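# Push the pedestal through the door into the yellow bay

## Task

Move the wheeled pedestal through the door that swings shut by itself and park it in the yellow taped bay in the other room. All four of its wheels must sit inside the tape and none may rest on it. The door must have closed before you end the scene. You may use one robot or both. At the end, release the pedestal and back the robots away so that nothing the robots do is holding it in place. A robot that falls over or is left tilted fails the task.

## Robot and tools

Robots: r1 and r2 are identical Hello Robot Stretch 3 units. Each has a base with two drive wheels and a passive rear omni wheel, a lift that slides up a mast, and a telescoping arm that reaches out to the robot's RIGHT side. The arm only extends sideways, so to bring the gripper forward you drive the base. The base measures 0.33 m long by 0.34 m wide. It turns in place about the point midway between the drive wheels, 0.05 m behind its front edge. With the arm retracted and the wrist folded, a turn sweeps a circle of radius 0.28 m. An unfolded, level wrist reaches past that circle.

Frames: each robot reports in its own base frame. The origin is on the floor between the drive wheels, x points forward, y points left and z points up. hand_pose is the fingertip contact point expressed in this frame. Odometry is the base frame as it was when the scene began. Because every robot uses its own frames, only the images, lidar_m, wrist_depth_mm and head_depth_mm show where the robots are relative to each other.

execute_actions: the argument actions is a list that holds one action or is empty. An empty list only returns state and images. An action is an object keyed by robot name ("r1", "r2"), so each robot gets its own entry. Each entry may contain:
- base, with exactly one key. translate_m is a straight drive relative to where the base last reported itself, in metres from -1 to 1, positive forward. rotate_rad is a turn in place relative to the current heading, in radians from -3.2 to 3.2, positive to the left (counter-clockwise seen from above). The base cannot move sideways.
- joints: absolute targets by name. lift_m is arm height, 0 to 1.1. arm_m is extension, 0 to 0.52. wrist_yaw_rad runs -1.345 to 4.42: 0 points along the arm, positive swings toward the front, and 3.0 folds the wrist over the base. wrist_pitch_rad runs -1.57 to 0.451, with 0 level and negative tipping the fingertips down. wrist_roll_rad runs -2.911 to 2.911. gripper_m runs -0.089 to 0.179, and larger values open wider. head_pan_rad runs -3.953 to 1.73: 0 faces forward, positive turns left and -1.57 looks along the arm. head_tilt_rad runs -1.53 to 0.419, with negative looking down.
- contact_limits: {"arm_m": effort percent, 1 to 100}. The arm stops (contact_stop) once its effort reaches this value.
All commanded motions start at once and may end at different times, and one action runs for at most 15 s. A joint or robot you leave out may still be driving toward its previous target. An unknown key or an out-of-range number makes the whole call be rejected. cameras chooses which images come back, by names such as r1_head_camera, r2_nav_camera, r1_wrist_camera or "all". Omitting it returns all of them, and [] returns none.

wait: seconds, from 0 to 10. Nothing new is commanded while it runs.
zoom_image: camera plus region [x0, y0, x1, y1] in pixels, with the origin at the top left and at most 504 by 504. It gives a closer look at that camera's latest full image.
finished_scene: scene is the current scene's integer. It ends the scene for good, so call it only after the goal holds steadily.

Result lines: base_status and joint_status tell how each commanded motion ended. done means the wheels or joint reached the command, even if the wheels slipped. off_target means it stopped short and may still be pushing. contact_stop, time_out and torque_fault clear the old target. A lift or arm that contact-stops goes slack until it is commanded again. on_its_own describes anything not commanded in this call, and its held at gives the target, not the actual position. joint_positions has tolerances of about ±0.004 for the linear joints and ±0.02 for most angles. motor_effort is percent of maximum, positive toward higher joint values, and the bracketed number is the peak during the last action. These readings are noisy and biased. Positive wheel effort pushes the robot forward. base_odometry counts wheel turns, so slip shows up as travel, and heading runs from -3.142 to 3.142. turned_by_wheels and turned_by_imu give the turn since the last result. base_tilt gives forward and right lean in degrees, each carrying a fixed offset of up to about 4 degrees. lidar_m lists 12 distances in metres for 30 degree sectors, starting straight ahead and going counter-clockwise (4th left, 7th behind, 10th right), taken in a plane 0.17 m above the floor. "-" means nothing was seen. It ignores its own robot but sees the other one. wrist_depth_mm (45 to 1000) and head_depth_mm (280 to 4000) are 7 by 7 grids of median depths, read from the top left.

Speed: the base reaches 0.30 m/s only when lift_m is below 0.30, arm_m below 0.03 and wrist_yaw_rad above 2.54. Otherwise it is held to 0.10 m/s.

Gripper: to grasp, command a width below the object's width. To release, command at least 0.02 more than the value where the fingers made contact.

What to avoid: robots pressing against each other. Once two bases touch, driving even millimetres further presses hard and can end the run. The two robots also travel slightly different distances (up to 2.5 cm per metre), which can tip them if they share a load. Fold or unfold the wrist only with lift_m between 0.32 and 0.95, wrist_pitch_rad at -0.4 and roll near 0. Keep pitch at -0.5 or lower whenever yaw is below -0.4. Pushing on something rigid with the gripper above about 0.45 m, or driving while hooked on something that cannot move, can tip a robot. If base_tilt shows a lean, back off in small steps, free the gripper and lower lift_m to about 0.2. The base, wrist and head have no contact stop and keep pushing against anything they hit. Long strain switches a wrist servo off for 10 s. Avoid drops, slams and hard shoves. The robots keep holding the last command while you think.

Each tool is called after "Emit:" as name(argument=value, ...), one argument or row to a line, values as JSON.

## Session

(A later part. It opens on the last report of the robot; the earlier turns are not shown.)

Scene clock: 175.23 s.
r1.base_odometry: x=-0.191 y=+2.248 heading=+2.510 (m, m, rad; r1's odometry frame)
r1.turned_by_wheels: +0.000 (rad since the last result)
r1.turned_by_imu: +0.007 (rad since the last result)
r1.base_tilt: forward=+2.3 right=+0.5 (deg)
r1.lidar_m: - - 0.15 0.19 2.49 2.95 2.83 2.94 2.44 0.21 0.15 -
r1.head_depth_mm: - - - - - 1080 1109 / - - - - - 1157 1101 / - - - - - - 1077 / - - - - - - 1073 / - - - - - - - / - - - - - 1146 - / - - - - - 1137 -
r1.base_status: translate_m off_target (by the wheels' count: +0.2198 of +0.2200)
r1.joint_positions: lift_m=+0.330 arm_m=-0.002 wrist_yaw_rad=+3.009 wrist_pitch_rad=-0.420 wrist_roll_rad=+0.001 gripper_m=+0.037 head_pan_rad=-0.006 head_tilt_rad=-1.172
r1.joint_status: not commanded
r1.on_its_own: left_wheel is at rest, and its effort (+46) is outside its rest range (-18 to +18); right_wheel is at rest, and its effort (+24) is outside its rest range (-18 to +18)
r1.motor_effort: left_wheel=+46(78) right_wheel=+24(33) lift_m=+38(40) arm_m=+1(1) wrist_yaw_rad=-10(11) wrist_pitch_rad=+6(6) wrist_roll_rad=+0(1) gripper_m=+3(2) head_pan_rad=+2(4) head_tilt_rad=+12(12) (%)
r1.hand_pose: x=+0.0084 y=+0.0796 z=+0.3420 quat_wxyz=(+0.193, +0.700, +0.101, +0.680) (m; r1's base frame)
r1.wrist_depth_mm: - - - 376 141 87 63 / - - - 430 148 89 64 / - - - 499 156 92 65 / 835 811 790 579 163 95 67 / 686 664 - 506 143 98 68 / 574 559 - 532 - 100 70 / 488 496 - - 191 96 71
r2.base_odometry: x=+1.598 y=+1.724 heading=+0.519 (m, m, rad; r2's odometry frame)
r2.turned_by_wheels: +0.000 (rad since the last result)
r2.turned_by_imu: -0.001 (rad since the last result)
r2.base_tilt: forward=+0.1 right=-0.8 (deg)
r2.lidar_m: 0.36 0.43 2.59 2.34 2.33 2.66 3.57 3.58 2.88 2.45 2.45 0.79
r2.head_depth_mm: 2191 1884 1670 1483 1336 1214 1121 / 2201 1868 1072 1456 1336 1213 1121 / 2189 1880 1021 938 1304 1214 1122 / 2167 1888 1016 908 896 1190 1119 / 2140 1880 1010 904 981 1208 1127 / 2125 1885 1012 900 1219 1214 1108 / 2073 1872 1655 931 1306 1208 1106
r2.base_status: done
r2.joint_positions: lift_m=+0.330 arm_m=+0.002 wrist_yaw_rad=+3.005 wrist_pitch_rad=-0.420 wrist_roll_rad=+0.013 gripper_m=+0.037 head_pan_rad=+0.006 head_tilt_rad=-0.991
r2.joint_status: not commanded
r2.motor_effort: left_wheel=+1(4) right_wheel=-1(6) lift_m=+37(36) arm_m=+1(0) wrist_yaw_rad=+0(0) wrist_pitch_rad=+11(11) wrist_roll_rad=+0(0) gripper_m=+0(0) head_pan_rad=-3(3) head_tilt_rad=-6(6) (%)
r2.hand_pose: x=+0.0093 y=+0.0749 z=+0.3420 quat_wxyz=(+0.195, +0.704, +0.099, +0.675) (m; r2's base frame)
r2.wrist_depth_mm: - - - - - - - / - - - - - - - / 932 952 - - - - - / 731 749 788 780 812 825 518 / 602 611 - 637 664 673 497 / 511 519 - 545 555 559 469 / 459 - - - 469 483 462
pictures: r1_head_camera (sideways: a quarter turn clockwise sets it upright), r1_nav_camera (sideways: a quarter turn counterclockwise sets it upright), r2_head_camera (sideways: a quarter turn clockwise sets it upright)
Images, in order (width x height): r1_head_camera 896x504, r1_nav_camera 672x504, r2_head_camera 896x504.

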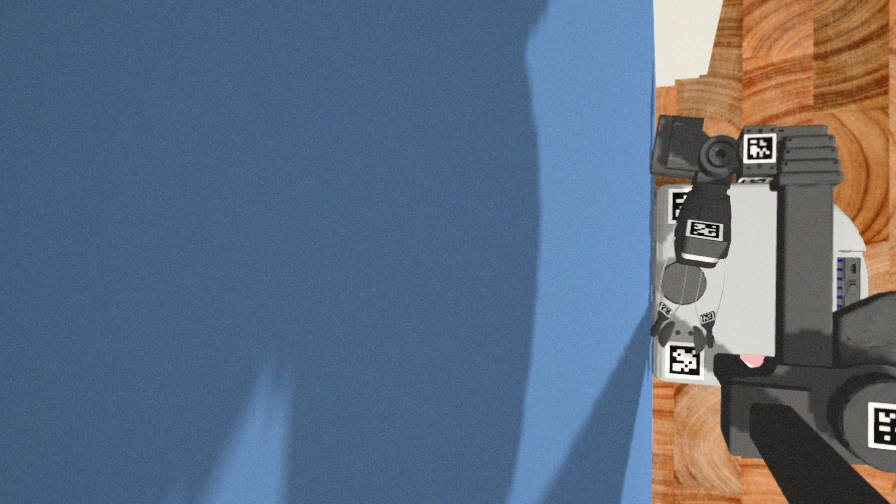

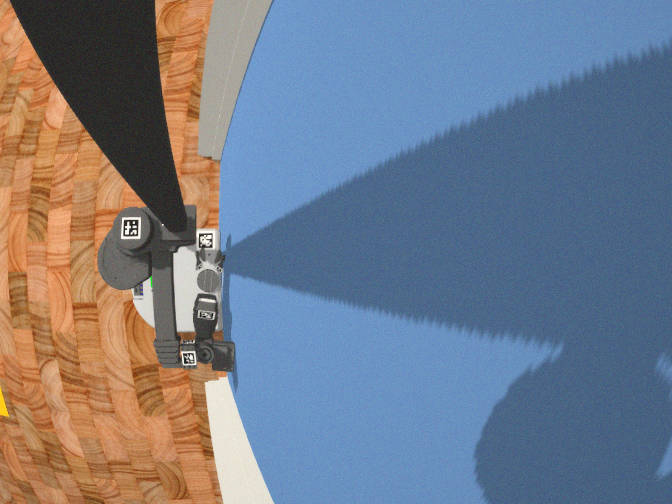

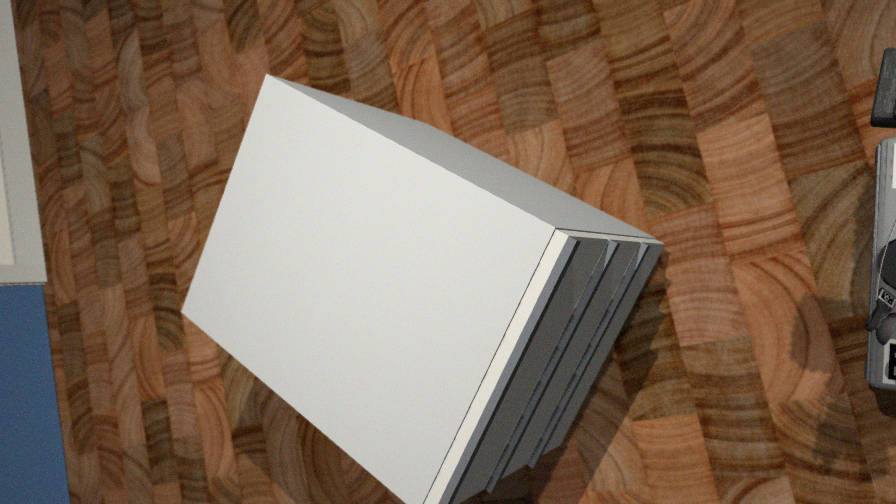

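Emit:
execute_actions(
  actions=[
    {"r1":{"base":{"translate_m":-0.12}},"r2":{"base":{"rotate_rad":-0.69},"joints":{"lift_m":0.26}}},
  ],
  cameras=["r1_head_camera"],
)

Emit:
execute_actions(
  actions=[
    {"r1":{"joints":{"head_pan_rad":-3.1,"head_tilt_rad":-0.6,"lift_m":0.31}},"r2":{"base":{"translate_m":0.8}}},
  ],
  cameras=["r2_nav_camera"],
)

Scene clock: 181.50 s.
r1.base_odometry: x=-0.094 y=+2.177 heading=+2.510 (m, m, rad; r1's odometry frame)
r1.turned_by_wheels: +0.000 (rad since the last result)
r1.turned_by_imu: +0.000 (rad since the last result)
r1.base_tilt: forward=+2.4 right=+0.6 (deg)
r1.lidar_m: 0.17 0.18 0.24 0.47 2.48 2.83 2.72 2.81 2.43 0.41 0.24 0.18
r1.head_depth_mm: - - - 372 828 1158 1102 / - - - 373 836 1182 1101 / - - - 374 840 1195 1069 / - - - 375 842 1193 - / - - - 376 851 1184 - / - - - 377 852 1168 - / - - - 377 854 1146 -
r1.base_status: done
r1.joint_positions: lift_m=+0.330 arm_m=-0.002 wrist_yaw_rad=+3.002 wrist_pitch_rad=-0.420 wrist_roll_rad=+0.001 gripper_m=+0.037 head_pan_rad=-0.007 head_tilt_rad=-1.149
r1.joint_status: not commanded
r1.motor_effort: left_wheel=+0(32) right_wheel=+0(22) lift_m=+38(39) arm_m=+1(0) wrist_yaw_rad=-1(11) wrist_pitch_rad=+6(5) wrist_roll_rad=+0(0) gripper_m=+1(3) head_pan_rad=+3(3) head_tilt_rad=+0(12) (%)
r1.hand_pose: x=+0.0100 y=+0.0794 z=+0.3420 quat_wxyz=(+0.196, +0.700, +0.099, +0.679) (m; r1's base frame)
r1.wrist_depth_mm: - - - 502 398 251 180 / - - - 573 422 255 184 / - - - 738 435 263 188 / 827 826 798 734 465 274 193 / 681 668 - 647 405 283 198 / 573 561 - 544 - 287 200 / 491 497 - - 455 277 206
r2.base_odometry: x=+1.598 y=+1.724 heading=-0.170 (m, m, rad; r2's odometry frame)
r2.turned_by_wheels: -0.690 (rad since the last result)
r2.turned_by_imu: -0.706 (rad since the last result)
r2.base_tilt: forward=+0.0 right=-0.9 (deg)
r2.lidar_m: 2.58 0.35 0.38 2.40 2.39 2.33 2.47 3.54 3.57 3.31 2.51 2.45
r2.head_depth_mm: 2209 1886 1661 1484 1343 1218 1118 / 2193 1896 1665 1480 1328 1213 1123 / 2187 1889 1653 1476 1339 1213 1122 / 2185 1886 1646 1475 1327 1213 1118 / 2181 1871 1655 1478 1333 1217 1126 / 2189 1892 1648 1448 1273 1181 1109 / 2159 1870 1047 914 816 1028 1109
r2.base_status: done
r2.joint_positions: lift_m=+0.260 arm_m=+0.002 wrist_yaw_rad=+3.005 wrist_pitch_rad=-0.420 wrist_roll_rad=+0.013 gripper_m=+0.037 head_pan_rad=+0.006 head_tilt_rad=-0.991
r2.joint_status: all done
r2.motor_effort: left_wheel=+2(9) right_wheel=-4(11) lift_m=+20(29) arm_m=-1(0) wrist_yaw_rad=+0(0) wrist_pitch_rad=+11(11) wrist_roll_rad=+1(0) gripper_m=+0(0) head_pan_rad=-3(3) head_tilt_rad=-6(6) (%)
r2.hand_pose: x=+0.0093 y=+0.0748 z=+0.2727 quat_wxyz=(+0.195, +0.704, +0.099, +0.675) (m; r2's base frame)
r2.wrist_depth_mm: - - - - 502 359 282 / - - - - 522 370 299 / 787 805 832 863 557 388 326 / 618 635 655 671 569 397 385 / 511 529 - 543 552 423 480 / 446 - - - 479 458 483 / - - - - 406 409 417
pictures: r1_head_camera (sideways: a quarter turn clockwise sets it upright)
Images, in order (width x height): r1_head_camera 896x504.

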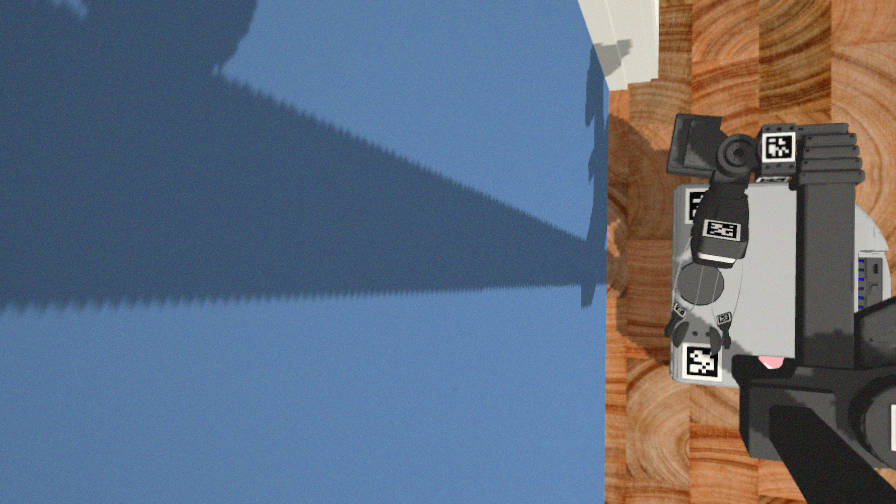

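Scene clock: 185.97 s.
r1.base_odometry: x=-0.094 y=+2.177 heading=+2.510 (m, m, rad; r1's odometry frame)
r1.turned_by_wheels: +0.000 (rad since the last result)
r1.turned_by_imu: +0.001 (rad since the last result)
r1.base_tilt: forward=+2.4 right=+0.5 (deg)
r1.lidar_m: 0.17 0.18 0.24 0.48 2.49 2.83 2.72 2.80 2.43 0.41 0.24 0.18
r1.head_depth_mm: 2247 2509 2729 2121 1657 1368 1167 / 2263 2494 2699 2068 1653 1371 1164 / 2243 2520 2695 2086 1646 1358 1152 / 2236 2518 2752 2052 1619 1355 1151 / 2249 2540 2698 2023 1611 1334 1140 / 2287 2539 2721 2022 1606 1329 1138 / 2283 2577 2691 2005 1594 1332 1134
r1.base_status: not commanded
r1.joint_positions: lift_m=+0.311 arm_m=-0.002 wrist_yaw_rad=+3.001 wrist_pitch_rad=-0.420 wrist_roll_rad=+0.001 gripper_m=+0.037 head_pan_rad=-3.093 head_tilt_rad=-0.606
r1.joint_status: all done
r1.motor_effort: left_wheel=-1(0) right_wheel=+0(0) lift_m=+15(31) arm_m=+1(0) wrist_yaw_rad=-2(2) wrist_pitch_rad=+6(6) wrist_roll_rad=+0(0) gripper_m=+1(1) head_pan_rad=-3(47) head_tilt_rad=+3(37) (%)
r1.hand_pose: x=+0.0101 y=+0.0794 z=+0.3229 quat_wxyz=(+0.196, +0.700, +0.099, +0.679) (m; r1's base frame)
r1.wrist_depth_mm: - - - 501 400 251 181 / - - - 568 422 256 184 / - - 987 718 444 264 189 / 805 784 774 695 460 273 193 / 655 644 - 623 405 281 196 / 544 536 - 539 - 287 200 / 470 489 - - 439 278 206
r2.base_odometry: x=+2.386 y=+1.589 heading=-0.170 (m, m, rad; r2's odometry frame)
r2.turned_by_wheels: +0.000 (rad since the last result)
r2.turned_by_imu: +0.004 (rad since the last result)
r2.base_tilt: forward=+0.0 right=-0.8 (deg)
r2.lidar_m: 1.88 1.88 1.83 0.34 0.34 0.39 3.21 4.13 4.02 2.37 1.82 1.77
r2.head_depth_mm: 1751 1861 1656 1473 1340 1222 1120 / 1871 1888 1667 1484 1337 1210 1120 / 1974 1892 1657 1478 1334 1209 1123 / 2079 1889 1653 1475 1330 1214 1121 / 2137 1882 1652 1473 1327 1218 1125 / 2183 1890 1643 1463 1328 1210 1115 / 2076 1865 1643 1464 1322 1202 1117
r2.base_status: done
r2.joint_positions: lift_m=+0.260 arm_m=+0.002 wrist_yaw_rad=+3.005 wrist_pitch_rad=-0.420 wrist_roll_rad=+0.013 gripper_m=+0.037 head_pan_rad=+0.006 head_tilt_rad=-0.991
r2.joint_status: not commanded
r2.motor_effort: left_wheel=+2(9) right_wheel=-4(9) lift_m=+20(20) arm_m=+0(0) wrist_yaw_rad=+0(0) wrist_pitch_rad=+11(11) wrist_roll_rad=+1(0) gripper_m=+0(0) head_pan_rad=-3(3) head_tilt_rad=-6(6) (%)
r2.hand_pose: x=+0.0093 y=+0.0748 z=+0.2727 quat_wxyz=(+0.195, +0.704, +0.099, +0.675) (m; r2's base frame)
r2.wrist_depth_mm: 282 - 337 - - - - / 302 317 366 - - - - / 327 347 405 859 887 960 - / 351 380 437 669 697 715 728 / 383 420 - 549 568 567 578 / 436 - - - 471 475 483 / - - - - 400 414 412
pictures: r2_nav_camera (sideways: a quarter turn counterclockwise sets it upright)
Images, in order (width x height): r2_nav_camera 672x504.

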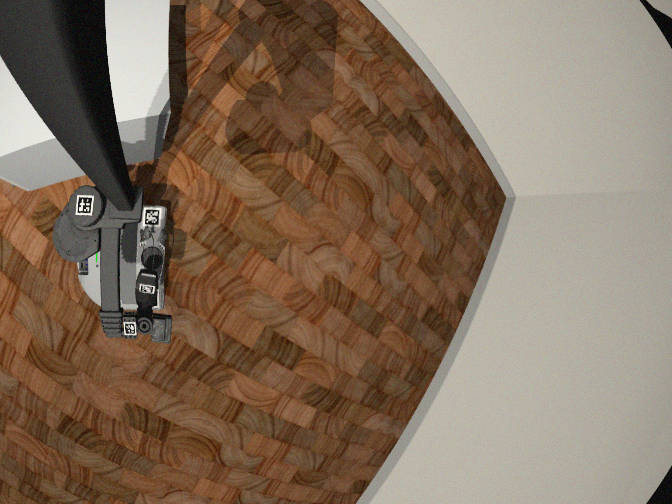

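Emit:
execute_actions(
  actions=[
    {"r1":{"base":{"translate_m":0.22}},"r2":{"base":{"rotate_rad":1.31},"joints":{"lift_m":0.31}}},
  ],
  cameras=["r1_wrist_camera","r2_head_camera","r2_nav_camera"],
)

Scene clock: 190.60 s.
r1.base_odometry: x=-0.272 y=+2.307 heading=+2.510 (m, m, rad; r1's odometry frame)
r1.turned_by_wheels: +0.000 (rad since the last result)
r1.turned_by_imu: -0.040 (rad since the last result)
r1.base_tilt: forward=+2.3 right=+0.4 (deg)
r1.lidar_m: - - 0.15 0.19 2.46 2.98 2.83 2.90 2.46 0.29 0.15 -
r1.head_depth_mm: 2319 2595 2822 2599 1910 1504 1253 / 2329 2574 2840 2564 1885 1493 1243 / 2342 2545 2824 2540 1880 1487 1243 / 2335 2564 2811 2503 1853 1482 1233 / 2342 2525 2819 2479 1851 1469 1229 / 2322 2559 2849 2456 1820 1457 1210 / 2318 2570 2801 2428 1820 1450 1214
r1.base_status: translate_m off_target (by the wheels' count: +0.2198 of +0.2200)
r1.joint_positions: lift_m=+0.310 arm_m=-0.002 wrist_yaw_rad=+3.002 wrist_pitch_rad=-0.419 wrist_roll_rad=+0.001 gripper_m=+0.037 head_pan_rad=-3.097 head_tilt_rad=-0.470
r1.joint_status: not commanded
r1.on_its_own: left_wheel is at rest, and its effort (+41) is outside its rest range (-18 to +18)
r1.motor_effort: left_wheel=+41(100) right_wheel=+14(67) lift_m=+28(28) arm_m=+1(1) wrist_yaw_rad=-2(3) wrist_pitch_rad=+5(6) wrist_roll_rad=+0(0) gripper_m=+1(1) head_pan_rad=-2(31) head_tilt_rad=-71(84) (%)
r1.hand_pose: x=+0.0100 y=+0.0795 z=+0.3226 quat_wxyz=(+0.195, +0.700, +0.098, +0.679) (m; r1's base frame)
r1.wrist_depth_mm: - - - 322 142 91 67 / - - - 361 149 94 69 / - - 910 409 157 97 71 / 786 797 740 477 166 101 72 / 664 636 - 440 147 104 74 / 546 541 - 479 - 106 76 / 473 486 - - 195 104 78
r2.base_odometry: x=+2.386 y=+1.589 heading=+1.140 (m, m, rad; r2's odometry frame)
r2.turned_by_wheels: +1.310 (rad since the last result)
r2.turned_by_imu: +1.341 (rad since the last result)
r2.base_tilt: forward=+0.0 right=-0.8 (deg)
r2.lidar_m: 0.35 0.34 0.35 0.49 3.69 4.03 3.18 1.98 1.77 1.78 2.04 1.82
r2.head_depth_mm: 1719 1865 1667 1479 1329 1217 1118 / 1781 1873 1661 1479 1333 1220 1112 / 1857 1882 1655 1476 1334 1215 1123 / 1929 1885 1652 1474 1327 1215 1122 / 2007 1875 1650 1472 1018 1177 1129 / 2054 1866 1646 902 827 1116 1109 / 2091 1881 1642 900 815 951 1107
r2.base_status: done
r2.joint_positions: lift_m=+0.310 arm_m=+0.002 wrist_yaw_rad=+3.005 wrist_pitch_rad=-0.420 wrist_roll_rad=+0.013 gripper_m=+0.037 head_pan_rad=+0.006 head_tilt_rad=-0.991
r2.joint_status: all done
r2.motor_effort: left_wheel=-2(7) right_wheel=+3(13) lift_m=+37(38) arm_m=+0(1) wrist_yaw_rad=-1(0) wrist_pitch_rad=+11(11) wrist_roll_rad=+0(0) gripper_m=+0(0) head_pan_rad=-4(4) head_tilt_rad=-6(6) (%)
r2.hand_pose: x=+0.0093 y=+0.0749 z=+0.3220 quat_wxyz=(+0.195, +0.704, +0.099, +0.675) (m; r2's base frame)
r2.wrist_depth_mm: - - - - 408 330 272 / - - - - 439 342 280 / 894 893 967 875 465 359 293 / 694 700 732 695 490 373 303 / 578 576 - 605 510 399 317 / 489 502 - 531 512 422 332 / 440 - - - 450 448 347
pictures: r1_wrist_camera, r2_head_camera (sideways: a quarter turn clockwise sets it upright), r2_nav_camera (sideways: a quarter turn counterclockwise sets it upright)
Images, in order (width x height): r1_wrist_camera 644x364, r2_head_camera 896x504, r2_nav_camera 672x504.

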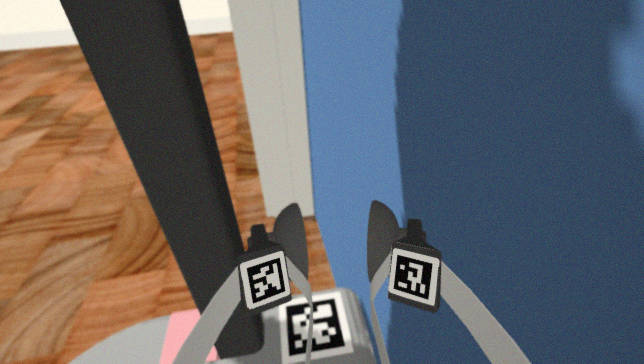

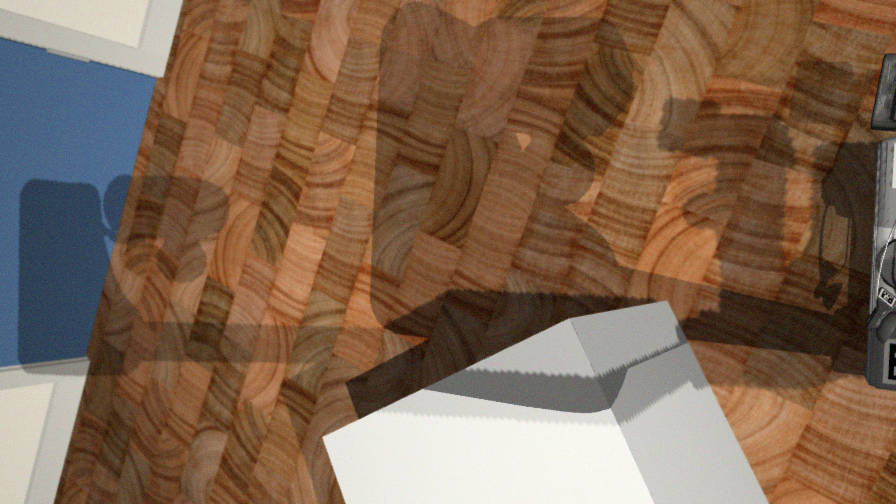

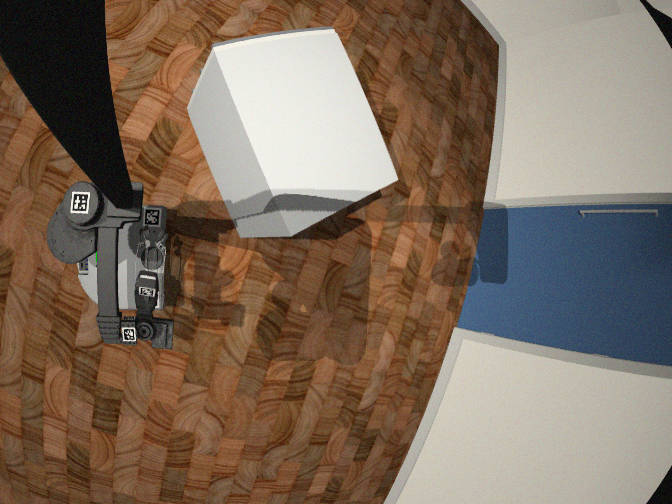

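Emit:
execute_actions(
  actions=[
    {"r1":{"base":{"translate_m":-0.2},"joints":{"head_pan_rad":-3.1,"head_tilt_rad":-0.6}},"r2":{"base":{"translate_m":0.4}}},
  ],
  cameras=["r2_nav_camera","r2_head_camera"],
)

Emit:
execute_actions(
  actions=[
    {"r1":{"base":{"rotate_rad":0.34},"joints":{"lift_m":0.26}},"r2":{"base":{"translate_m":0.12}}},
  ],
  cameras=["r2_nav_camera"],
)

Scene clock: 210.07 s.
r1.base_odometry: x=-0.110 y=+2.189 heading=+2.510 (m, m, rad; r1's odometry frame)
r1.turned_by_wheels: +0.000 (rad since the last result)
r1.turned_by_imu: +0.000 (rad since the last result)
r1.base_tilt: forward=+2.3 right=+0.6 (deg)
r1.lidar_m: 0.26 0.26 0.35 0.53 2.44 2.78 2.63 2.70 2.48 0.87 0.39 0.27
r1.head_depth_mm: 2190 2444 2665 2131 1679 1394 1179 / 2185 2454 2671 2113 1672 1372 1171 / 2174 2462 2656 2110 1660 1373 1163 / 2168 2415 2658 2088 1641 1362 1158 / 2183 2445 2627 2068 1633 1349 1151 / 2184 2432 2646 2047 1621 1348 1150 / 2185 2390 2675 2028 1610 1342 1145
r1.base_status: done
r1.joint_positions: lift_m=+0.310 arm_m=-0.002 wrist_yaw_rad=+3.001 wrist_pitch_rad=-0.419 wrist_roll_rad=+0.001 gripper_m=+0.037 head_pan_rad=-3.098 head_tilt_rad=-0.593
r1.joint_status: all done
r1.motor_effort: left_wheel=+0(30) right_wheel=+0(11) lift_m=+27(27) arm_m=+1(0) wrist_yaw_rad=-1(1) wrist_pitch_rad=+5(5) wrist_roll_rad=+1(0) gripper_m=+1(1) head_pan_rad=-1(2) head_tilt_rad=-6(70) (%)
r1.hand_pose: x=+0.0101 y=+0.0795 z=+0.3226 quat_wxyz=(+0.196, +0.700, +0.098, +0.679) (m; r1's base frame)
r1.wrist_depth_mm: - - - 870 476 351 261 / - - - 947 531 362 266 / - - 976 880 557 371 273 / 824 768 743 746 620 390 282 / 645 634 - 613 565 401 286 / 544 537 - 536 - 410 292 / 471 481 - - 443 404 301
r2.base_odometry: x=+2.553 y=+1.952 heading=+1.140 (m, m, rad; r2's odometry frame)
r2.turned_by_wheels: +0.001 (rad since the last result)
r2.turned_by_imu: +0.020 (rad since the last result)
r2.base_tilt: forward=+0.0 right=-0.9 (deg)
r2.lidar_m: 1.46 0.32 0.15 0.18 0.33 4.38 3.33 2.10 1.91 1.92 1.60 1.44
r2.head_depth_mm: 1353 1576 1672 1482 1336 1214 1117 / 1417 1643 1668 1480 1341 1217 1119 / 1480 1735 1645 1486 1327 1210 1119 / 1532 1777 1667 1480 1334 1211 1125 / 1605 1803 1658 1475 1326 1210 1123 / 1672 1859 1653 1467 1331 1209 760 / 1766 1880 1657 1473 1328 739 689
r2.base_status: done
r2.joint_positions: lift_m=+0.310 arm_m=+0.002 wrist_yaw_rad=+3.005 wrist_pitch_rad=-0.419 wrist_roll_rad=+0.013 gripper_m=+0.037 head_pan_rad=+0.004 head_tilt_rad=-0.991
r2.joint_status: not commanded
r2.motor_effort: left_wheel=+18(54) right_wheel=+1(13) lift_m=+36(37) arm_m=+0(1) wrist_yaw_rad=+0(0) wrist_pitch_rad=+11(11) wrist_roll_rad=+0(0) gripper_m=+0(0) head_pan_rad=-2(3) head_tilt_rad=-6(6) (%)
r2.hand_pose: x=+0.0093 y=+0.0749 z=+0.3221 quat_wxyz=(+0.195, +0.704, +0.099, +0.675) (m; r2's base frame)
r2.wrist_depth_mm: - - 276 225 183 161 - / - - 304 245 195 178 - / 886 916 332 266 210 245 - / 703 693 377 292 226 443 822 / 573 578 - 324 245 607 651 / 495 502 - 353 351 534 544 / 438 - - - 339 470 471
pictures: r2_head_camera (sideways: a quarter turn clockwise sets it upright), r2_nav_camera (sideways: a quarter turn counterclockwise sets it upright)
Images, in order (width x height): r2_head_camera 896x504, r2_nav_camera 672x504.

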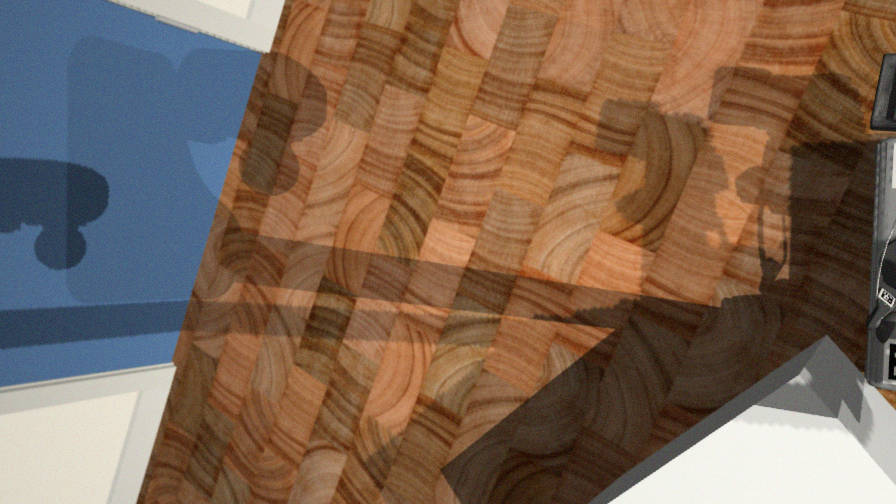

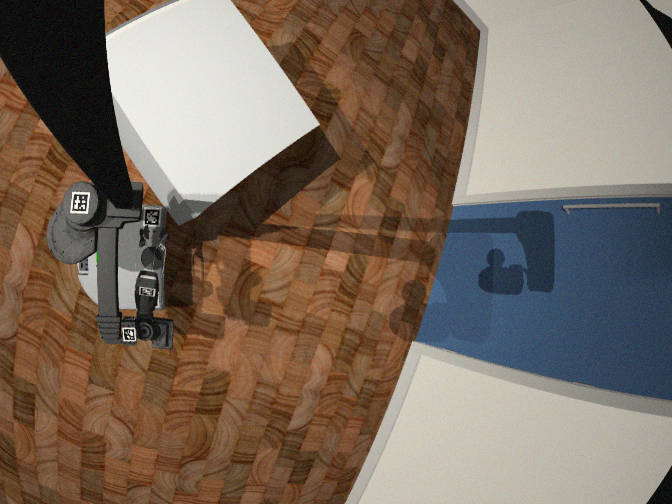

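Scene clock: 212.40 s.
r1.base_odometry: x=-0.110 y=+2.189 heading=+2.850 (m, m, rad; r1's odometry frame)
r1.turned_by_wheels: +0.340 (rad since the last result)
r1.turned_by_imu: +0.334 (rad since the last result)
r1.base_tilt: forward=+2.4 right=+0.5 (deg)
r1.lidar_m: 0.26 0.30 0.49 2.40 2.82 2.63 2.64 2.68 2.35 0.44 0.29 0.26
r1.head_depth_mm: 2099 2289 2568 2128 1682 1384 1175 / 2124 2425 2620 2143 1676 1380 1180 / 2207 2467 2701 2122 1667 1362 1158 / 2289 2567 2743 2079 1651 1361 1159 / 2389 2655 2857 2051 1631 1346 1152 / 2457 2769 2727 2054 1633 1348 1142 / 2536 2934 2812 2026 1616 1337 1140
r1.base_status: done
r1.joint_positions: lift_m=+0.261 arm_m=-0.002 wrist_yaw_rad=+3.001 wrist_pitch_rad=-0.419 wrist_roll_rad=+0.001 gripper_m=+0.037 head_pan_rad=-3.098 head_tilt_rad=-0.593
r1.joint_status: all done
r1.motor_effort: left_wheel=-5(14) right_wheel=+3(9) lift_m=+15(20) arm_m=+0(1) wrist_yaw_rad=-1(2) wrist_pitch_rad=+5(5) wrist_roll_rad=+1(0) gripper_m=+1(1) head_pan_rad=-1(0) head_tilt_rad=-4(5) (%)
r1.hand_pose: x=+0.0101 y=+0.0795 z=+0.2731 quat_wxyz=(+0.196, +0.700, +0.098, +0.679) (m; r1's base frame)
r1.wrist_depth_mm: - - - - - 435 372 / - - - - - 467 371 / 904 898 896 859 795 513 367 / 704 696 677 668 643 549 363 / 573 558 - 546 551 517 357 / 484 491 - - - 456 358 / - - - - 394 392 355
r2.base_odometry: x=+2.603 y=+2.061 heading=+1.141 (m, m, rad; r2's odometry frame)
r2.turned_by_wheels: +0.001 (rad since the last result)
r2.turned_by_imu: +0.001 (rad since the last result)
r2.base_tilt: forward=+0.1 right=-0.8 (deg)
r2.lidar_m: 1.35 1.65 0.17 0.18 0.28 4.51 3.42 2.15 1.95 1.97 1.48 1.32
r2.head_depth_mm: 1246 1450 1618 1481 1339 1220 1116 / 1297 1513 1666 1472 1331 1216 1118 / 1353 1585 1663 1475 1334 1219 1122 / 1412 1674 1655 1467 1329 1207 1120 / 1476 1771 1643 1465 1329 1208 1125 / 1529 1798 1645 1465 1330 1208 921 / 1622 1841 1647 1468 1332 1205 688
r2.base_status: done
r2.joint_positions: lift_m=+0.310 arm_m=+0.002 wrist_yaw_rad=+3.005 wrist_pitch_rad=-0.419 wrist_roll_rad=+0.013 gripper_m=+0.037 head_pan_rad=+0.004 head_tilt_rad=-0.991
r2.joint_status: not commanded
r2.motor_effort: left_wheel=+16(31) right_wheel=+1(7) lift_m=+36(36) arm_m=+0(0) wrist_yaw_rad=-1(0) wrist_pitch_rad=+10(11) wrist_roll_rad=+1(0) gripper_m=+0(0) head_pan_rad=-2(2) head_tilt_rad=-6(6) (%)
r2.hand_pose: x=+0.0093 y=+0.0749 z=+0.3221 quat_wxyz=(+0.195, +0.704, +0.099, +0.675) (m; r2's base frame)
r2.wrist_depth_mm: 410 - 249 215 187 479 - / - 390 276 234 204 - - / 843 443 301 257 225 - - / 709 514 339 283 256 815 833 / 572 574 - 318 481 651 654 / 482 494 - 347 536 538 555 / 434 - - - 446 463 470
pictures: r2_nav_camera (sideways: a quarter turn counterclockwise sets it upright)
Images, in order (width x height): r2_nav_camera 672x504.

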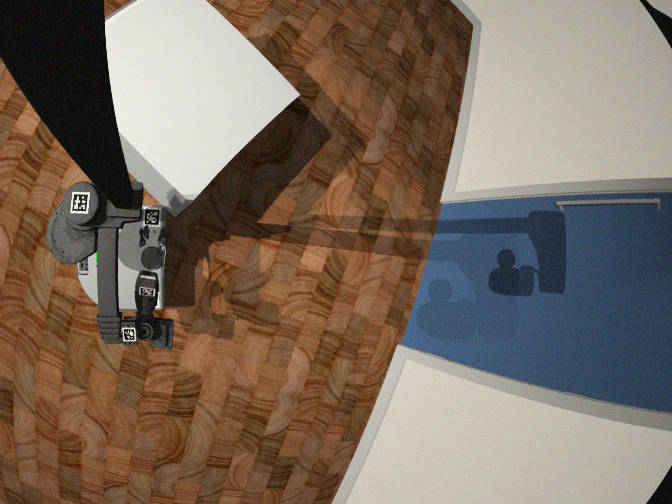

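Emit:
execute_actions(
  actions=[
    {"r1":{"base":{"translate_m":-0.37}},"r2":{"joints":{"head_pan_rad":1.2,"head_tilt_rad":-1.0}}},
  ],
  cameras=["r2_nav_camera","r2_head_camera"],
)

Emit:
execute_actions(
  actions=[
    {"r1":{"base":{"rotate_rad":2.9},"joints":{"head_pan_rad":0.0,"head_tilt_rad":-0.6}}},
  ],
  cameras=["r1_nav_camera"],
)

Scene clock: 216.87 s.
r1.base_odometry: x=+0.244 y=+2.083 heading=+2.850 (m, m, rad; r1's odometry frame)
r1.turned_by_wheels: +0.000 (rad since the last result)
r1.turned_by_imu: -0.002 (rad since the last result)
r1.base_tilt: forward=+2.4 right=+0.5 (deg)
r1.lidar_m: 0.61 0.71 1.10 2.50 2.60 2.28 2.28 2.57 2.25 1.02 0.60 0.61
r1.head_depth_mm: 1822 2008 2224 2153 1683 1382 1175 / 1854 2077 2304 2115 1662 1378 1171 / 1923 2159 2423 2121 1640 1363 1167 / 1973 2218 2486 2091 1637 1364 1156 / 2057 2320 2567 2066 1628 1350 1151 / 2123 2415 2645 2033 1618 1348 1143 / 2234 2498 2694 2033 1611 1341 1143
r1.base_status: done
r1.joint_positions: lift_m=+0.261 arm_m=-0.002 wrist_yaw_rad=+3.001 wrist_pitch_rad=-0.419 wrist_roll_rad=+0.001 gripper_m=+0.037 head_pan_rad=-3.098 head_tilt_rad=-0.593
r1.joint_status: not commanded
r1.motor_effort: left_wheel=-5(15) right_wheel=+3(5) lift_m=+15(15) arm_m=+1(1) wrist_yaw_rad=+0(2) wrist_pitch_rad=+5(5) wrist_roll_rad=+0(0) gripper_m=+0(1) head_pan_rad=-1(1) head_tilt_rad=-4(4) (%)
r1.hand_pose: x=+0.0102 y=+0.0795 z=+0.2730 quat_wxyz=(+0.196, +0.700, +0.098, +0.679) (m; r1's base frame)
r1.wrist_depth_mm: - - - - - - 772 / - - - - - - 745 / 904 890 867 850 857 828 714 / 707 688 683 666 657 638 610 / 586 569 - 548 562 527 522 / 489 495 - - - 454 441 / - - - - 394 385 384
r2.base_odometry: x=+2.603 y=+2.061 heading=+1.141 (m, m, rad; r2's odometry frame)
r2.turned_by_wheels: +0.000 (rad since the last result)
r2.turned_by_imu: +0.000 (rad since the last result)
r2.base_tilt: forward=+0.0 right=-0.8 (deg)
r2.lidar_m: 1.35 1.65 0.17 0.18 0.28 4.52 3.40 2.15 1.95 1.97 1.47 1.33
r2.head_depth_mm: 2200 1879 1667 1492 1335 1221 1115 / 2173 1886 1664 1485 1333 1216 1113 / 2200 1881 1652 920 1273 1216 1116 / 2181 1867 1653 905 816 762 1129 / 2178 1870 1640 902 817 772 - / 2159 1873 1646 902 812 816 - / 2154 1856 1640 902 813 815 -
r2.base_status: not commanded
r2.joint_positions: lift_m=+0.310 arm_m=+0.002 wrist_yaw_rad=+3.005 wrist_pitch_rad=-0.419 wrist_roll_rad=+0.013 gripper_m=+0.037 head_pan_rad=+1.193 head_tilt_rad=-0.991
r2.joint_status: all done
r2.motor_effort: left_wheel=+16(16) right_wheel=+1(1) lift_m=+36(36) arm_m=+0(0) wrist_yaw_rad=+0(0) wrist_pitch_rad=+11(11) wrist_roll_rad=+0(0) gripper_m=+0(0) head_pan_rad=+4(50) head_tilt_rad=-6(5) (%)
r2.hand_pose: x=+0.0093 y=+0.0749 z=+0.3221 quat_wxyz=(+0.195, +0.704, +0.099, +0.675) (m; r2's base frame)
r2.wrist_depth_mm: 411 - 249 215 188 477 - / - 388 274 236 205 - - / 813 446 302 258 227 - - / 702 514 336 282 254 804 824 / 577 571 - 318 477 645 644 / 484 501 - 349 533 547 547 / 434 - - - 441 462 469
pictures: r2_head_camera (sideways: a quarter turn clockwise sets it upright), r2_nav_camera (sideways: a quarter turn counterclockwise sets it upright)
Images, in order (width x height): r2_head_camera 896x504, r2_nav_camera 672x504.

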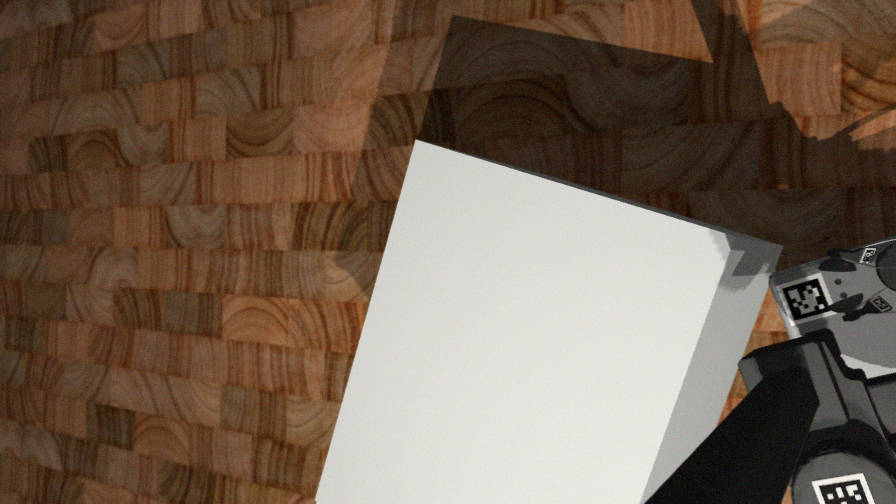

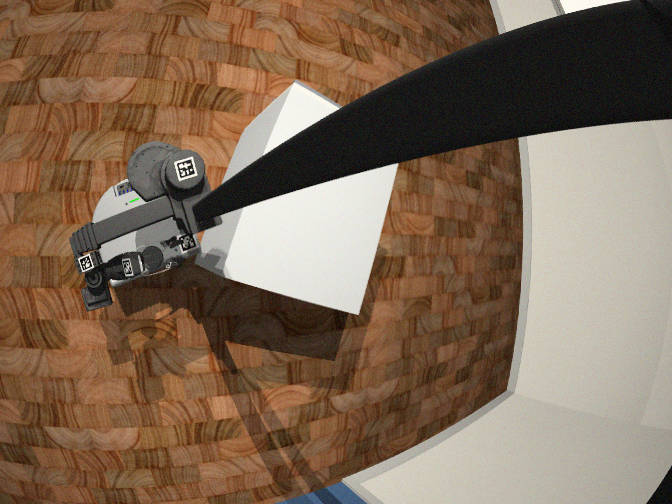

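Scene clock: 219.83 s.
r1.base_odometry: x=+0.244 y=+2.083 heading=-0.533 (m, m, rad; r1's odometry frame)
r1.turned_by_wheels: +2.900 (rad since the last result)
r1.turned_by_imu: +2.852 (rad since the last result)
r1.base_tilt: forward=+2.4 right=+0.5 (deg)
r1.lidar_m: 2.28 2.39 2.31 1.81 0.73 0.60 0.61 0.64 0.77 2.39 2.62 2.34
r1.head_depth_mm: 1862 2086 2394 2137 1690 1375 1171 / 1872 2086 2394 2125 1675 1366 1169 / 1874 2106 2362 2120 1657 1361 1162 / 1872 2103 2399 2081 1636 1354 1158 / 1897 2104 2415 2077 1638 1346 1153 / 1878 2111 2383 2041 1618 1340 1150 / 1891 2116 2359 2026 1623 1341 1135
r1.base_status: done
r1.joint_positions: lift_m=+0.261 arm_m=-0.002 wrist_yaw_rad=+3.001 wrist_pitch_rad=-0.419 wrist_roll_rad=+0.001 gripper_m=+0.037 head_pan_rad=-0.007 head_tilt_rad=-0.593
r1.joint_status: all done
r1.motor_effort: left_wheel=-5(15) right_wheel=+3(10) lift_m=+15(15) arm_m=+1(1) wrist_yaw_rad=-1(1) wrist_pitch_rad=+5(5) wrist_roll_rad=+0(1) gripper_m=+1(1) head_pan_rad=+3(46) head_tilt_rad=-4(4) (%)
r1.hand_pose: x=+0.0102 y=+0.0795 z=+0.2730 quat_wxyz=(+0.196, +0.700, +0.098, +0.679) (m; r1's base frame)
r1.wrist_depth_mm: 759 - - - - - - / 731 - - - - - - / 727 870 885 854 817 816 792 / 662 699 681 666 654 646 625 / 577 558 - 550 557 524 523 / 488 490 - - - 452 445 / - - - - 393 388 390
r2.base_odometry: x=+2.603 y=+2.061 heading=+1.141 (m, m, rad; r2's odometry frame)
r2.turned_by_wheels: +0.000 (rad since the last result)
r2.turned_by_imu: +0.000 (rad since the last result)
r2.base_tilt: forward=+0.0 right=-0.9 (deg)
r2.lidar_m: 1.34 1.65 0.17 0.18 0.28 4.52 3.40 2.15 1.95 1.96 1.48 1.32
r2.head_depth_mm: 2190 1902 1660 1479 1340 1218 1115 / 2199 1886 1658 1472 1340 1216 1116 / 2189 1891 1644 924 1279 1216 1117 / 2166 1872 1645 905 815 765 1127 / 2163 1882 1656 900 815 772 - / 2168 1865 1628 902 811 814 - / 2143 1861 1643 902 814 814 -
r2.base_status: not commanded
r2.joint_positions: lift_m=+0.310 arm_m=+0.002 wrist_yaw_rad=+3.005 wrist_pitch_rad=-0.419 wrist_roll_rad=+0.013 gripper_m=+0.037 head_pan_rad=+1.193 head_tilt_rad=-0.991
r2.joint_status: not commanded
r2.motor_effort: left_wheel=+16(16) right_wheel=+1(1) lift_m=+36(36) arm_m=+0(1) wrist_yaw_rad=+0(0) wrist_pitch_rad=+11(11) wrist_roll_rad=+0(0) gripper_m=+0(0) head_pan_rad=+4(4) head_tilt_rad=-6(6) (%)
r2.hand_pose: x=+0.0093 y=+0.0749 z=+0.3221 quat_wxyz=(+0.195, +0.704, +0.099, +0.675) (m; r2's base frame)
r2.wrist_depth_mm: 409 - 249 216 188 477 - / - 393 276 233 205 - - / 828 445 300 256 226 - - / 703 515 335 281 255 798 816 / 579 568 - 319 484 643 652 / 483 500 - 348 537 540 540 / 438 - - - 445 463 467
pictures: r1_nav_camera (sideways: a quarter turn counterclockwise sets it upright)
Images, in order (width x height): r1_nav_camera 672x504.

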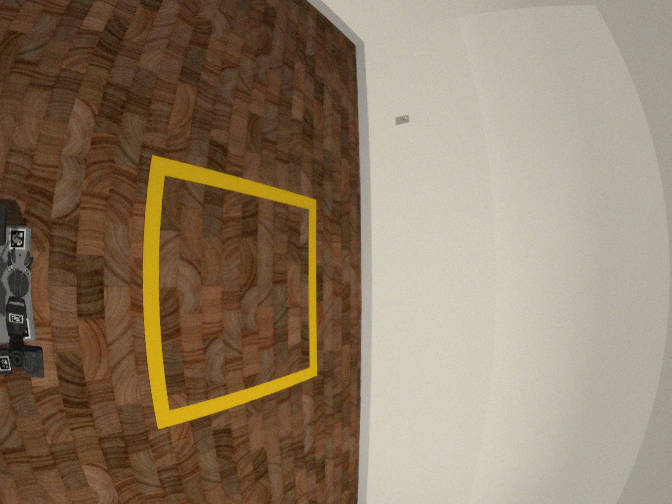

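Emit:
execute_actions(
  actions=[
    {"r1":{"base":{"translate_m":-0.28},"joints":{"head_tilt_rad":-0.9}},"r2":{"base":{"translate_m":-0.75},"joints":{"lift_m":0.26,"head_pan_rad":0.0,"head_tilt_rad":-0.9}}},
  ],
  cameras=[],
)

Emit:
execute_actions(
  actions=[
    {"r1":{"joints":{"lift_m":0.31}},"r2":{"base":{"rotate_rad":1.34}}},
  ],
  cameras=["r1_nav_camera"],
)

Emit:
execute_actions(
  actions=[
    {"r1":{"base":{"translate_m":-0.2}},"r2":{"base":{"translate_m":0.67}}},
  ],
  cameras=["r1_nav_camera","r2_nav_camera"],
)

Scene clock: 232.73 s.
r1.base_odometry: x=+0.003 y=+2.225 heading=-0.533 (m, m, rad; r1's odometry frame)
r1.turned_by_wheels: +0.000 (rad since the last result)
r1.turned_by_imu: -0.001 (rad since the last result)
r1.base_tilt: forward=+2.5 right=+0.5 (deg)
r1.lidar_m: 2.56 2.69 2.32 0.86 0.40 0.34 0.33 0.35 0.49 1.14 2.62 2.63
r1.head_depth_mm: 2217 2252 1865 1580 1383 1216 1088 / 2245 2237 1846 1575 1370 1208 1092 / 2244 2241 1830 1560 1365 1198 1091 / 2239 2223 1827 1546 1355 1201 1087 / 2270 2165 1799 1529 1347 1193 1083 / 2283 2156 1795 1523 1332 1190 1070 / 2306 2122 1764 1520 1322 1183 1066
r1.base_status: done
r1.joint_positions: lift_m=+0.261 arm_m=-0.002 wrist_yaw_rad=+3.001 wrist_pitch_rad=-0.419 wrist_roll_rad=+0.001 gripper_m=+0.037 head_pan_rad=-0.007 head_tilt_rad=-0.890
r1.joint_status: all done
r1.motor_effort: left_wheel=-4(16) right_wheel=+3(7) lift_m=+15(15) arm_m=+1(1) wrist_yaw_rad=-1(1) wrist_pitch_rad=+5(5) wrist_roll_rad=+0(0) gripper_m=+1(1) head_pan_rad=+3(3) head_tilt_rad=-6(31) (%)
r1.hand_pose: x=+0.0102 y=+0.0795 z=+0.2730 quat_wxyz=(+0.196, +0.700, +0.098, +0.679) (m; r1's base frame)
r1.wrist_depth_mm: 329 - - - - - - / 343 - - - - - - / 359 414 864 839 831 817 798 / 386 417 681 671 643 648 619 / 418 461 - 543 554 519 517 / 413 494 - - - 451 442 / - - - - 395 392 391
r2.base_odometry: x=+2.290 y=+1.379 heading=+1.141 (m, m, rad; r2's odometry frame)
r2.turned_by_wheels: +0.000 (rad since the last result)
r2.turned_by_imu: -0.003 (rad since the last result)
r2.base_tilt: forward=+0.0 right=-0.8 (deg)
r2.lidar_m: 0.79 0.64 0.64 3.14 3.81 3.80 2.94 1.86 1.68 1.70 2.07 2.05
r2.head_depth_mm: 1828 2047 1820 1563 1391 1248 1128 / 1915 2067 1814 1571 1391 1250 1129 / 1981 2140 1808 1563 1386 1244 1134 / 2076 2149 1819 1574 1388 1245 1123 / 2167 2132 1795 1372 1386 1239 1128 / 2269 2104 1106 1133 1339 1244 1122 / 2334 2112 1109 1008 1174 1235 1123
r2.base_status: done
r2.joint_positions: lift_m=+0.260 arm_m=+0.002 wrist_yaw_rad=+3.005 wrist_pitch_rad=-0.419 wrist_roll_rad=+0.013 gripper_m=+0.037 head_pan_rad=+0.007 head_tilt_rad=-0.901
r2.joint_status: all done
r2.motor_effort: left_wheel=+0(11) right_wheel=-1(8) lift_m=+20(30) arm_m=+0(0) wrist_yaw_rad=+0(0) wrist_pitch_rad=+10(10) wrist_roll_rad=+0(0) gripper_m=+0(0) head_pan_rad=-4(49) head_tilt_rad=+1(16) (%)
r2.hand_pose: x=+0.0093 y=+0.0749 z=+0.2728 quat_wxyz=(+0.195, +0.704, +0.099, +0.675) (m; r2's base frame)
r2.wrist_depth_mm: - - - - - - 469 / - - - - - - 503 / 771 804 844 853 906 600 532 / 612 634 653 677 682 649 561 / 512 525 - 546 572 571 574 / 444 - - - 485 479 483 / - - - - 401 410 419
pictures: none
No camera images: the call's "cameras" was empty. Leave "cameras" out to get every camera's image.

Scene clock: 234.90 s.
r1.base_odometry: x=+0.003 y=+2.225 heading=-0.533 (m, m, rad; r1's odometry frame)
r1.turned_by_wheels: +0.000 (rad since the last result)
r1.turned_by_imu: +0.000 (rad since the last result)
r1.base_tilt: forward=+2.4 right=+0.5 (deg)
r1.lidar_m: 2.56 2.68 2.31 0.86 0.40 0.34 0.33 0.35 0.49 1.13 2.61 2.63
r1.head_depth_mm: 2246 2250 1882 1594 1379 1215 1094 / 2247 2243 1823 1575 1360 1203 1089 / 2232 2209 1845 1568 1367 1200 1093 / 2257 2176 1820 1553 1351 1195 1087 / 2272 2174 1806 1538 1347 1188 1075 / 2301 2175 1773 1524 1331 1187 1066 / 2284 2132 1781 1511 1332 1182 1061
r1.base_status: not commanded
r1.joint_positions: lift_m=+0.309 arm_m=-0.002 wrist_yaw_rad=+3.001 wrist_pitch_rad=-0.419 wrist_roll_rad=+0.001 gripper_m=+0.037 head_pan_rad=-0.007 head_tilt_rad=-0.890
r1.joint_status: all done
r1.motor_effort: left_wheel=-5(5) right_wheel=+4(3) lift_m=+50(52) arm_m=+1(1) wrist_yaw_rad=+0(1) wrist_pitch_rad=+5(5) wrist_roll_rad=+1(0) gripper_m=+1(1) head_pan_rad=+3(3) head_tilt_rad=-6(5) (%)
r1.hand_pose: x=+0.0102 y=+0.0795 z=+0.3218 quat_wxyz=(+0.196, +0.700, +0.098, +0.679) (m; r1's base frame)
r1.wrist_depth_mm: 330 - - - - - - / 341 - - - - - - / 355 412 - 966 942 919 888 / 385 420 760 754 725 726 699 / 416 464 - 623 623 596 592 / 424 500 - 531 - 513 497 / 411 487 - - 443 440 432
r2.base_odometry: x=+2.290 y=+1.379 heading=+2.480 (m, m, rad; r2's odometry frame)
r2.turned_by_wheels: +1.340 (rad since the last result)
r2.turned_by_imu: +1.370 (rad since the last result)
r2.base_tilt: forward=+0.0 right=-0.8 (deg)
r2.lidar_m: 3.11 3.38 3.85 3.81 2.13 1.70 1.68 1.83 2.07 2.05 0.67 0.64
r2.head_depth_mm: 2616 2158 1810 1549 1118 1252 1140 / 2600 2136 1799 1578 1392 1248 1129 / 2588 2140 1816 1576 1382 1244 1122 / 2588 2138 1811 1566 1387 1248 1123 / 2602 2132 1810 1569 1377 1243 1124 / 2569 2118 1806 1566 1383 1237 1124 / 2601 2116 1794 1556 1380 1234 1122
r2.base_status: done
r2.joint_positions: lift_m=+0.260 arm_m=+0.002 wrist_yaw_rad=+3.005 wrist_pitch_rad=-0.419 wrist_roll_rad=+0.013 gripper_m=+0.037 head_pan_rad=+0.007 head_tilt_rad=-0.901
r2.joint_status: not commanded
r2.motor_effort: left_wheel=-2(8) right_wheel=+3(14) lift_m=+20(20) arm_m=+0(0) wrist_yaw_rad=+0(0) wrist_pitch_rad=+10(11) wrist_roll_rad=+0(0) gripper_m=+0(0) head_pan_rad=-4(4) head_tilt_rad=+1(0) (%)
r2.hand_pose: x=+0.0093 y=+0.0749 z=+0.2728 quat_wxyz=(+0.195, +0.704, +0.099, +0.675) (m; r2's base frame)
r2.wrist_depth_mm: - - - - - - - / - - - - - - - / 811 793 841 865 908 943 - / 621 631 652 676 686 708 721 / 511 520 - 546 573 569 586 / 452 - - - 475 475 487 / - - - - 399 407 414
pictures: r1_nav_camera (sideways: a quarter turn counterclockwise sets it upright)
Images, in order (width x height): r1_nav_camera 672x504.

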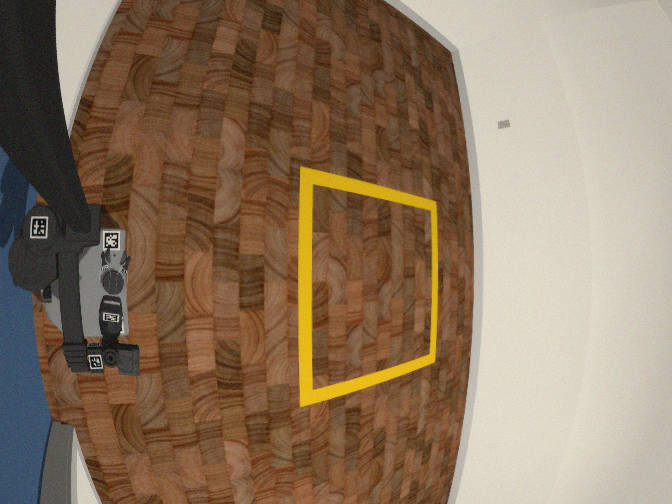

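Scene clock: 238.87 s.
r1.base_odometry: x=-0.169 y=+2.326 heading=-0.533 (m, m, rad; r1's odometry frame)
r1.turned_by_wheels: +0.000 (rad since the last result)
r1.turned_by_imu: +0.000 (rad since the last result)
r1.base_tilt: forward=+2.5 right=+0.6 (deg)
r1.lidar_m: 2.75 2.89 2.32 0.33 0.33 0.31 0.27 0.27 0.32 0.54 2.60 2.84
r1.head_depth_mm: 2409 2245 1866 1576 1372 1222 1088 / 2419 2231 1839 1559 1370 1213 1095 / 2459 2192 1834 1554 1356 1203 1090 / 2442 2187 1808 1530 1344 1199 1082 / 2464 2150 1801 1531 1342 1192 1075 / 2436 2137 1784 1533 1333 1186 1061 / 2413 2110 1773 1521 1333 1177 1065
r1.base_status: translate_m off_target (by the wheels' count: -0.1998 of -0.2000)
r1.joint_positions: lift_m=+0.309 arm_m=-0.002 wrist_yaw_rad=+3.000 wrist_pitch_rad=-0.419 wrist_roll_rad=+0.001 gripper_m=+0.037 head_pan_rad=-0.006 head_tilt_rad=-0.892
r1.joint_status: not commanded
r1.on_its_own: left_wheel is at rest, and its effort (-22) is outside its rest range (-18 to +18); right_wheel is at rest, and its effort (-33) is outside its rest range (-18 to +18)
r1.motor_effort: left_wheel=-22(72) right_wheel=-33(49) lift_m=+49(50) arm_m=+1(1) wrist_yaw_rad=+0(1) wrist_pitch_rad=+5(5) wrist_roll_rad=+0(0) gripper_m=+1(1) head_pan_rad=+3(3) head_tilt_rad=-4(7) (%)
r1.hand_pose: x=+0.0104 y=+0.0795 z=+0.3220 quat_wxyz=(+0.196, +0.700, +0.098, +0.679) (m; r1's base frame)
r1.wrist_depth_mm: - - 328 - - - - / - - 360 - - - - / - 981 392 936 930 888 896 / 793 779 433 754 731 727 695 / 636 635 - 611 614 598 590 / 515 536 - 541 - 502 495 / 441 500 - - 449 443 437
r2.base_odometry: x=+1.761 y=+1.791 heading=+2.480 (m, m, rad; r2's odometry frame)
r2.turned_by_wheels: +0.000 (rad since the last result)
r2.turned_by_imu: +0.003 (rad since the last result)
r2.base_tilt: forward=+0.0 right=-0.9 (deg)
r2.lidar_m: 2.42 2.64 3.74 3.70 2.97 2.38 2.36 2.56 0.32 0.32 0.42 2.45
r2.head_depth_mm: 2187 2142 1828 1575 1395 1250 1129 / 2228 2146 1824 1576 1395 1245 1124 / 2261 2130 1802 1571 1394 1246 1124 / 2306 2138 1802 1572 1397 1242 1123 / 2335 2121 1802 1563 1380 1243 1125 / 2343 2116 1815 1556 1384 1246 1125 / 2369 2115 1800 1557 1380 1233 1120
r2.base_status: done
r2.joint_positions: lift_m=+0.260 arm_m=+0.002 wrist_yaw_rad=+3.005 wrist_pitch_rad=-0.419 wrist_roll_rad=+0.013 gripper_m=+0.037 head_pan_rad=+0.007 head_tilt_rad=-0.901
r2.joint_status: not commanded
r2.motor_effort: left_wheel=-2(7) right_wheel=+4(11) lift_m=+20(20) arm_m=+1(0) wrist_yaw_rad=+0(1) wrist_pitch_rad=+10(11) wrist_roll_rad=+0(1) gripper_m=+0(0) head_pan_rad=-3(3) head_tilt_rad=+0(1) (%)
r2.hand_pose: x=+0.0093 y=+0.0749 z=+0.2728 quat_wxyz=(+0.195, +0.704, +0.099, +0.675) (m; r2's base frame)
r2.wrist_depth_mm: - - - - - - - / - - - - - - - / 772 783 849 873 914 939 - / 633 636 660 665 682 709 714 / 505 521 - 545 567 574 590 / 445 - - - 484 473 487 / - - - - 403 411 418
pictures: r1_nav_camera (sideways: a quarter turn counterclockwise sets it upright), r2_nav_camera (sideways: a quarter turn counterclockwise sets it upright)
Images, in order (width x height): r1_nav_camera 672x504, r2_nav_camera 672x504.

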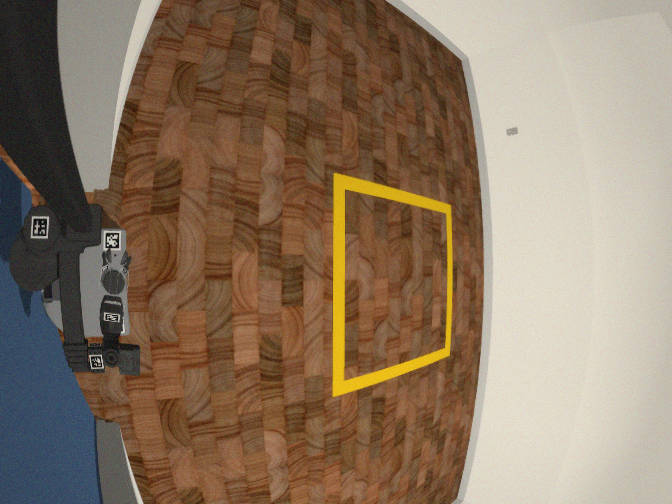

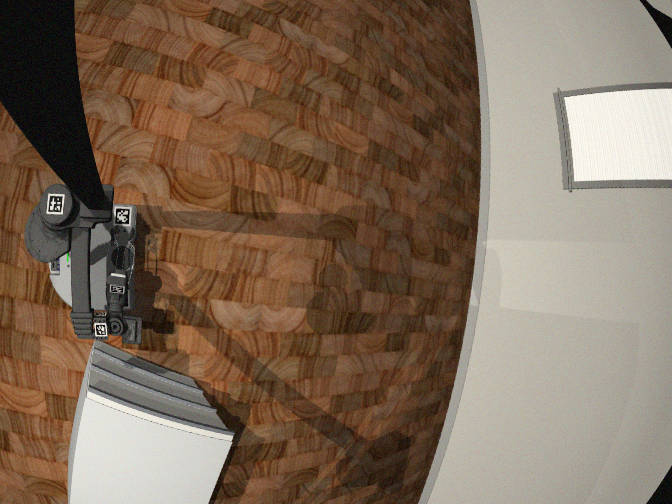

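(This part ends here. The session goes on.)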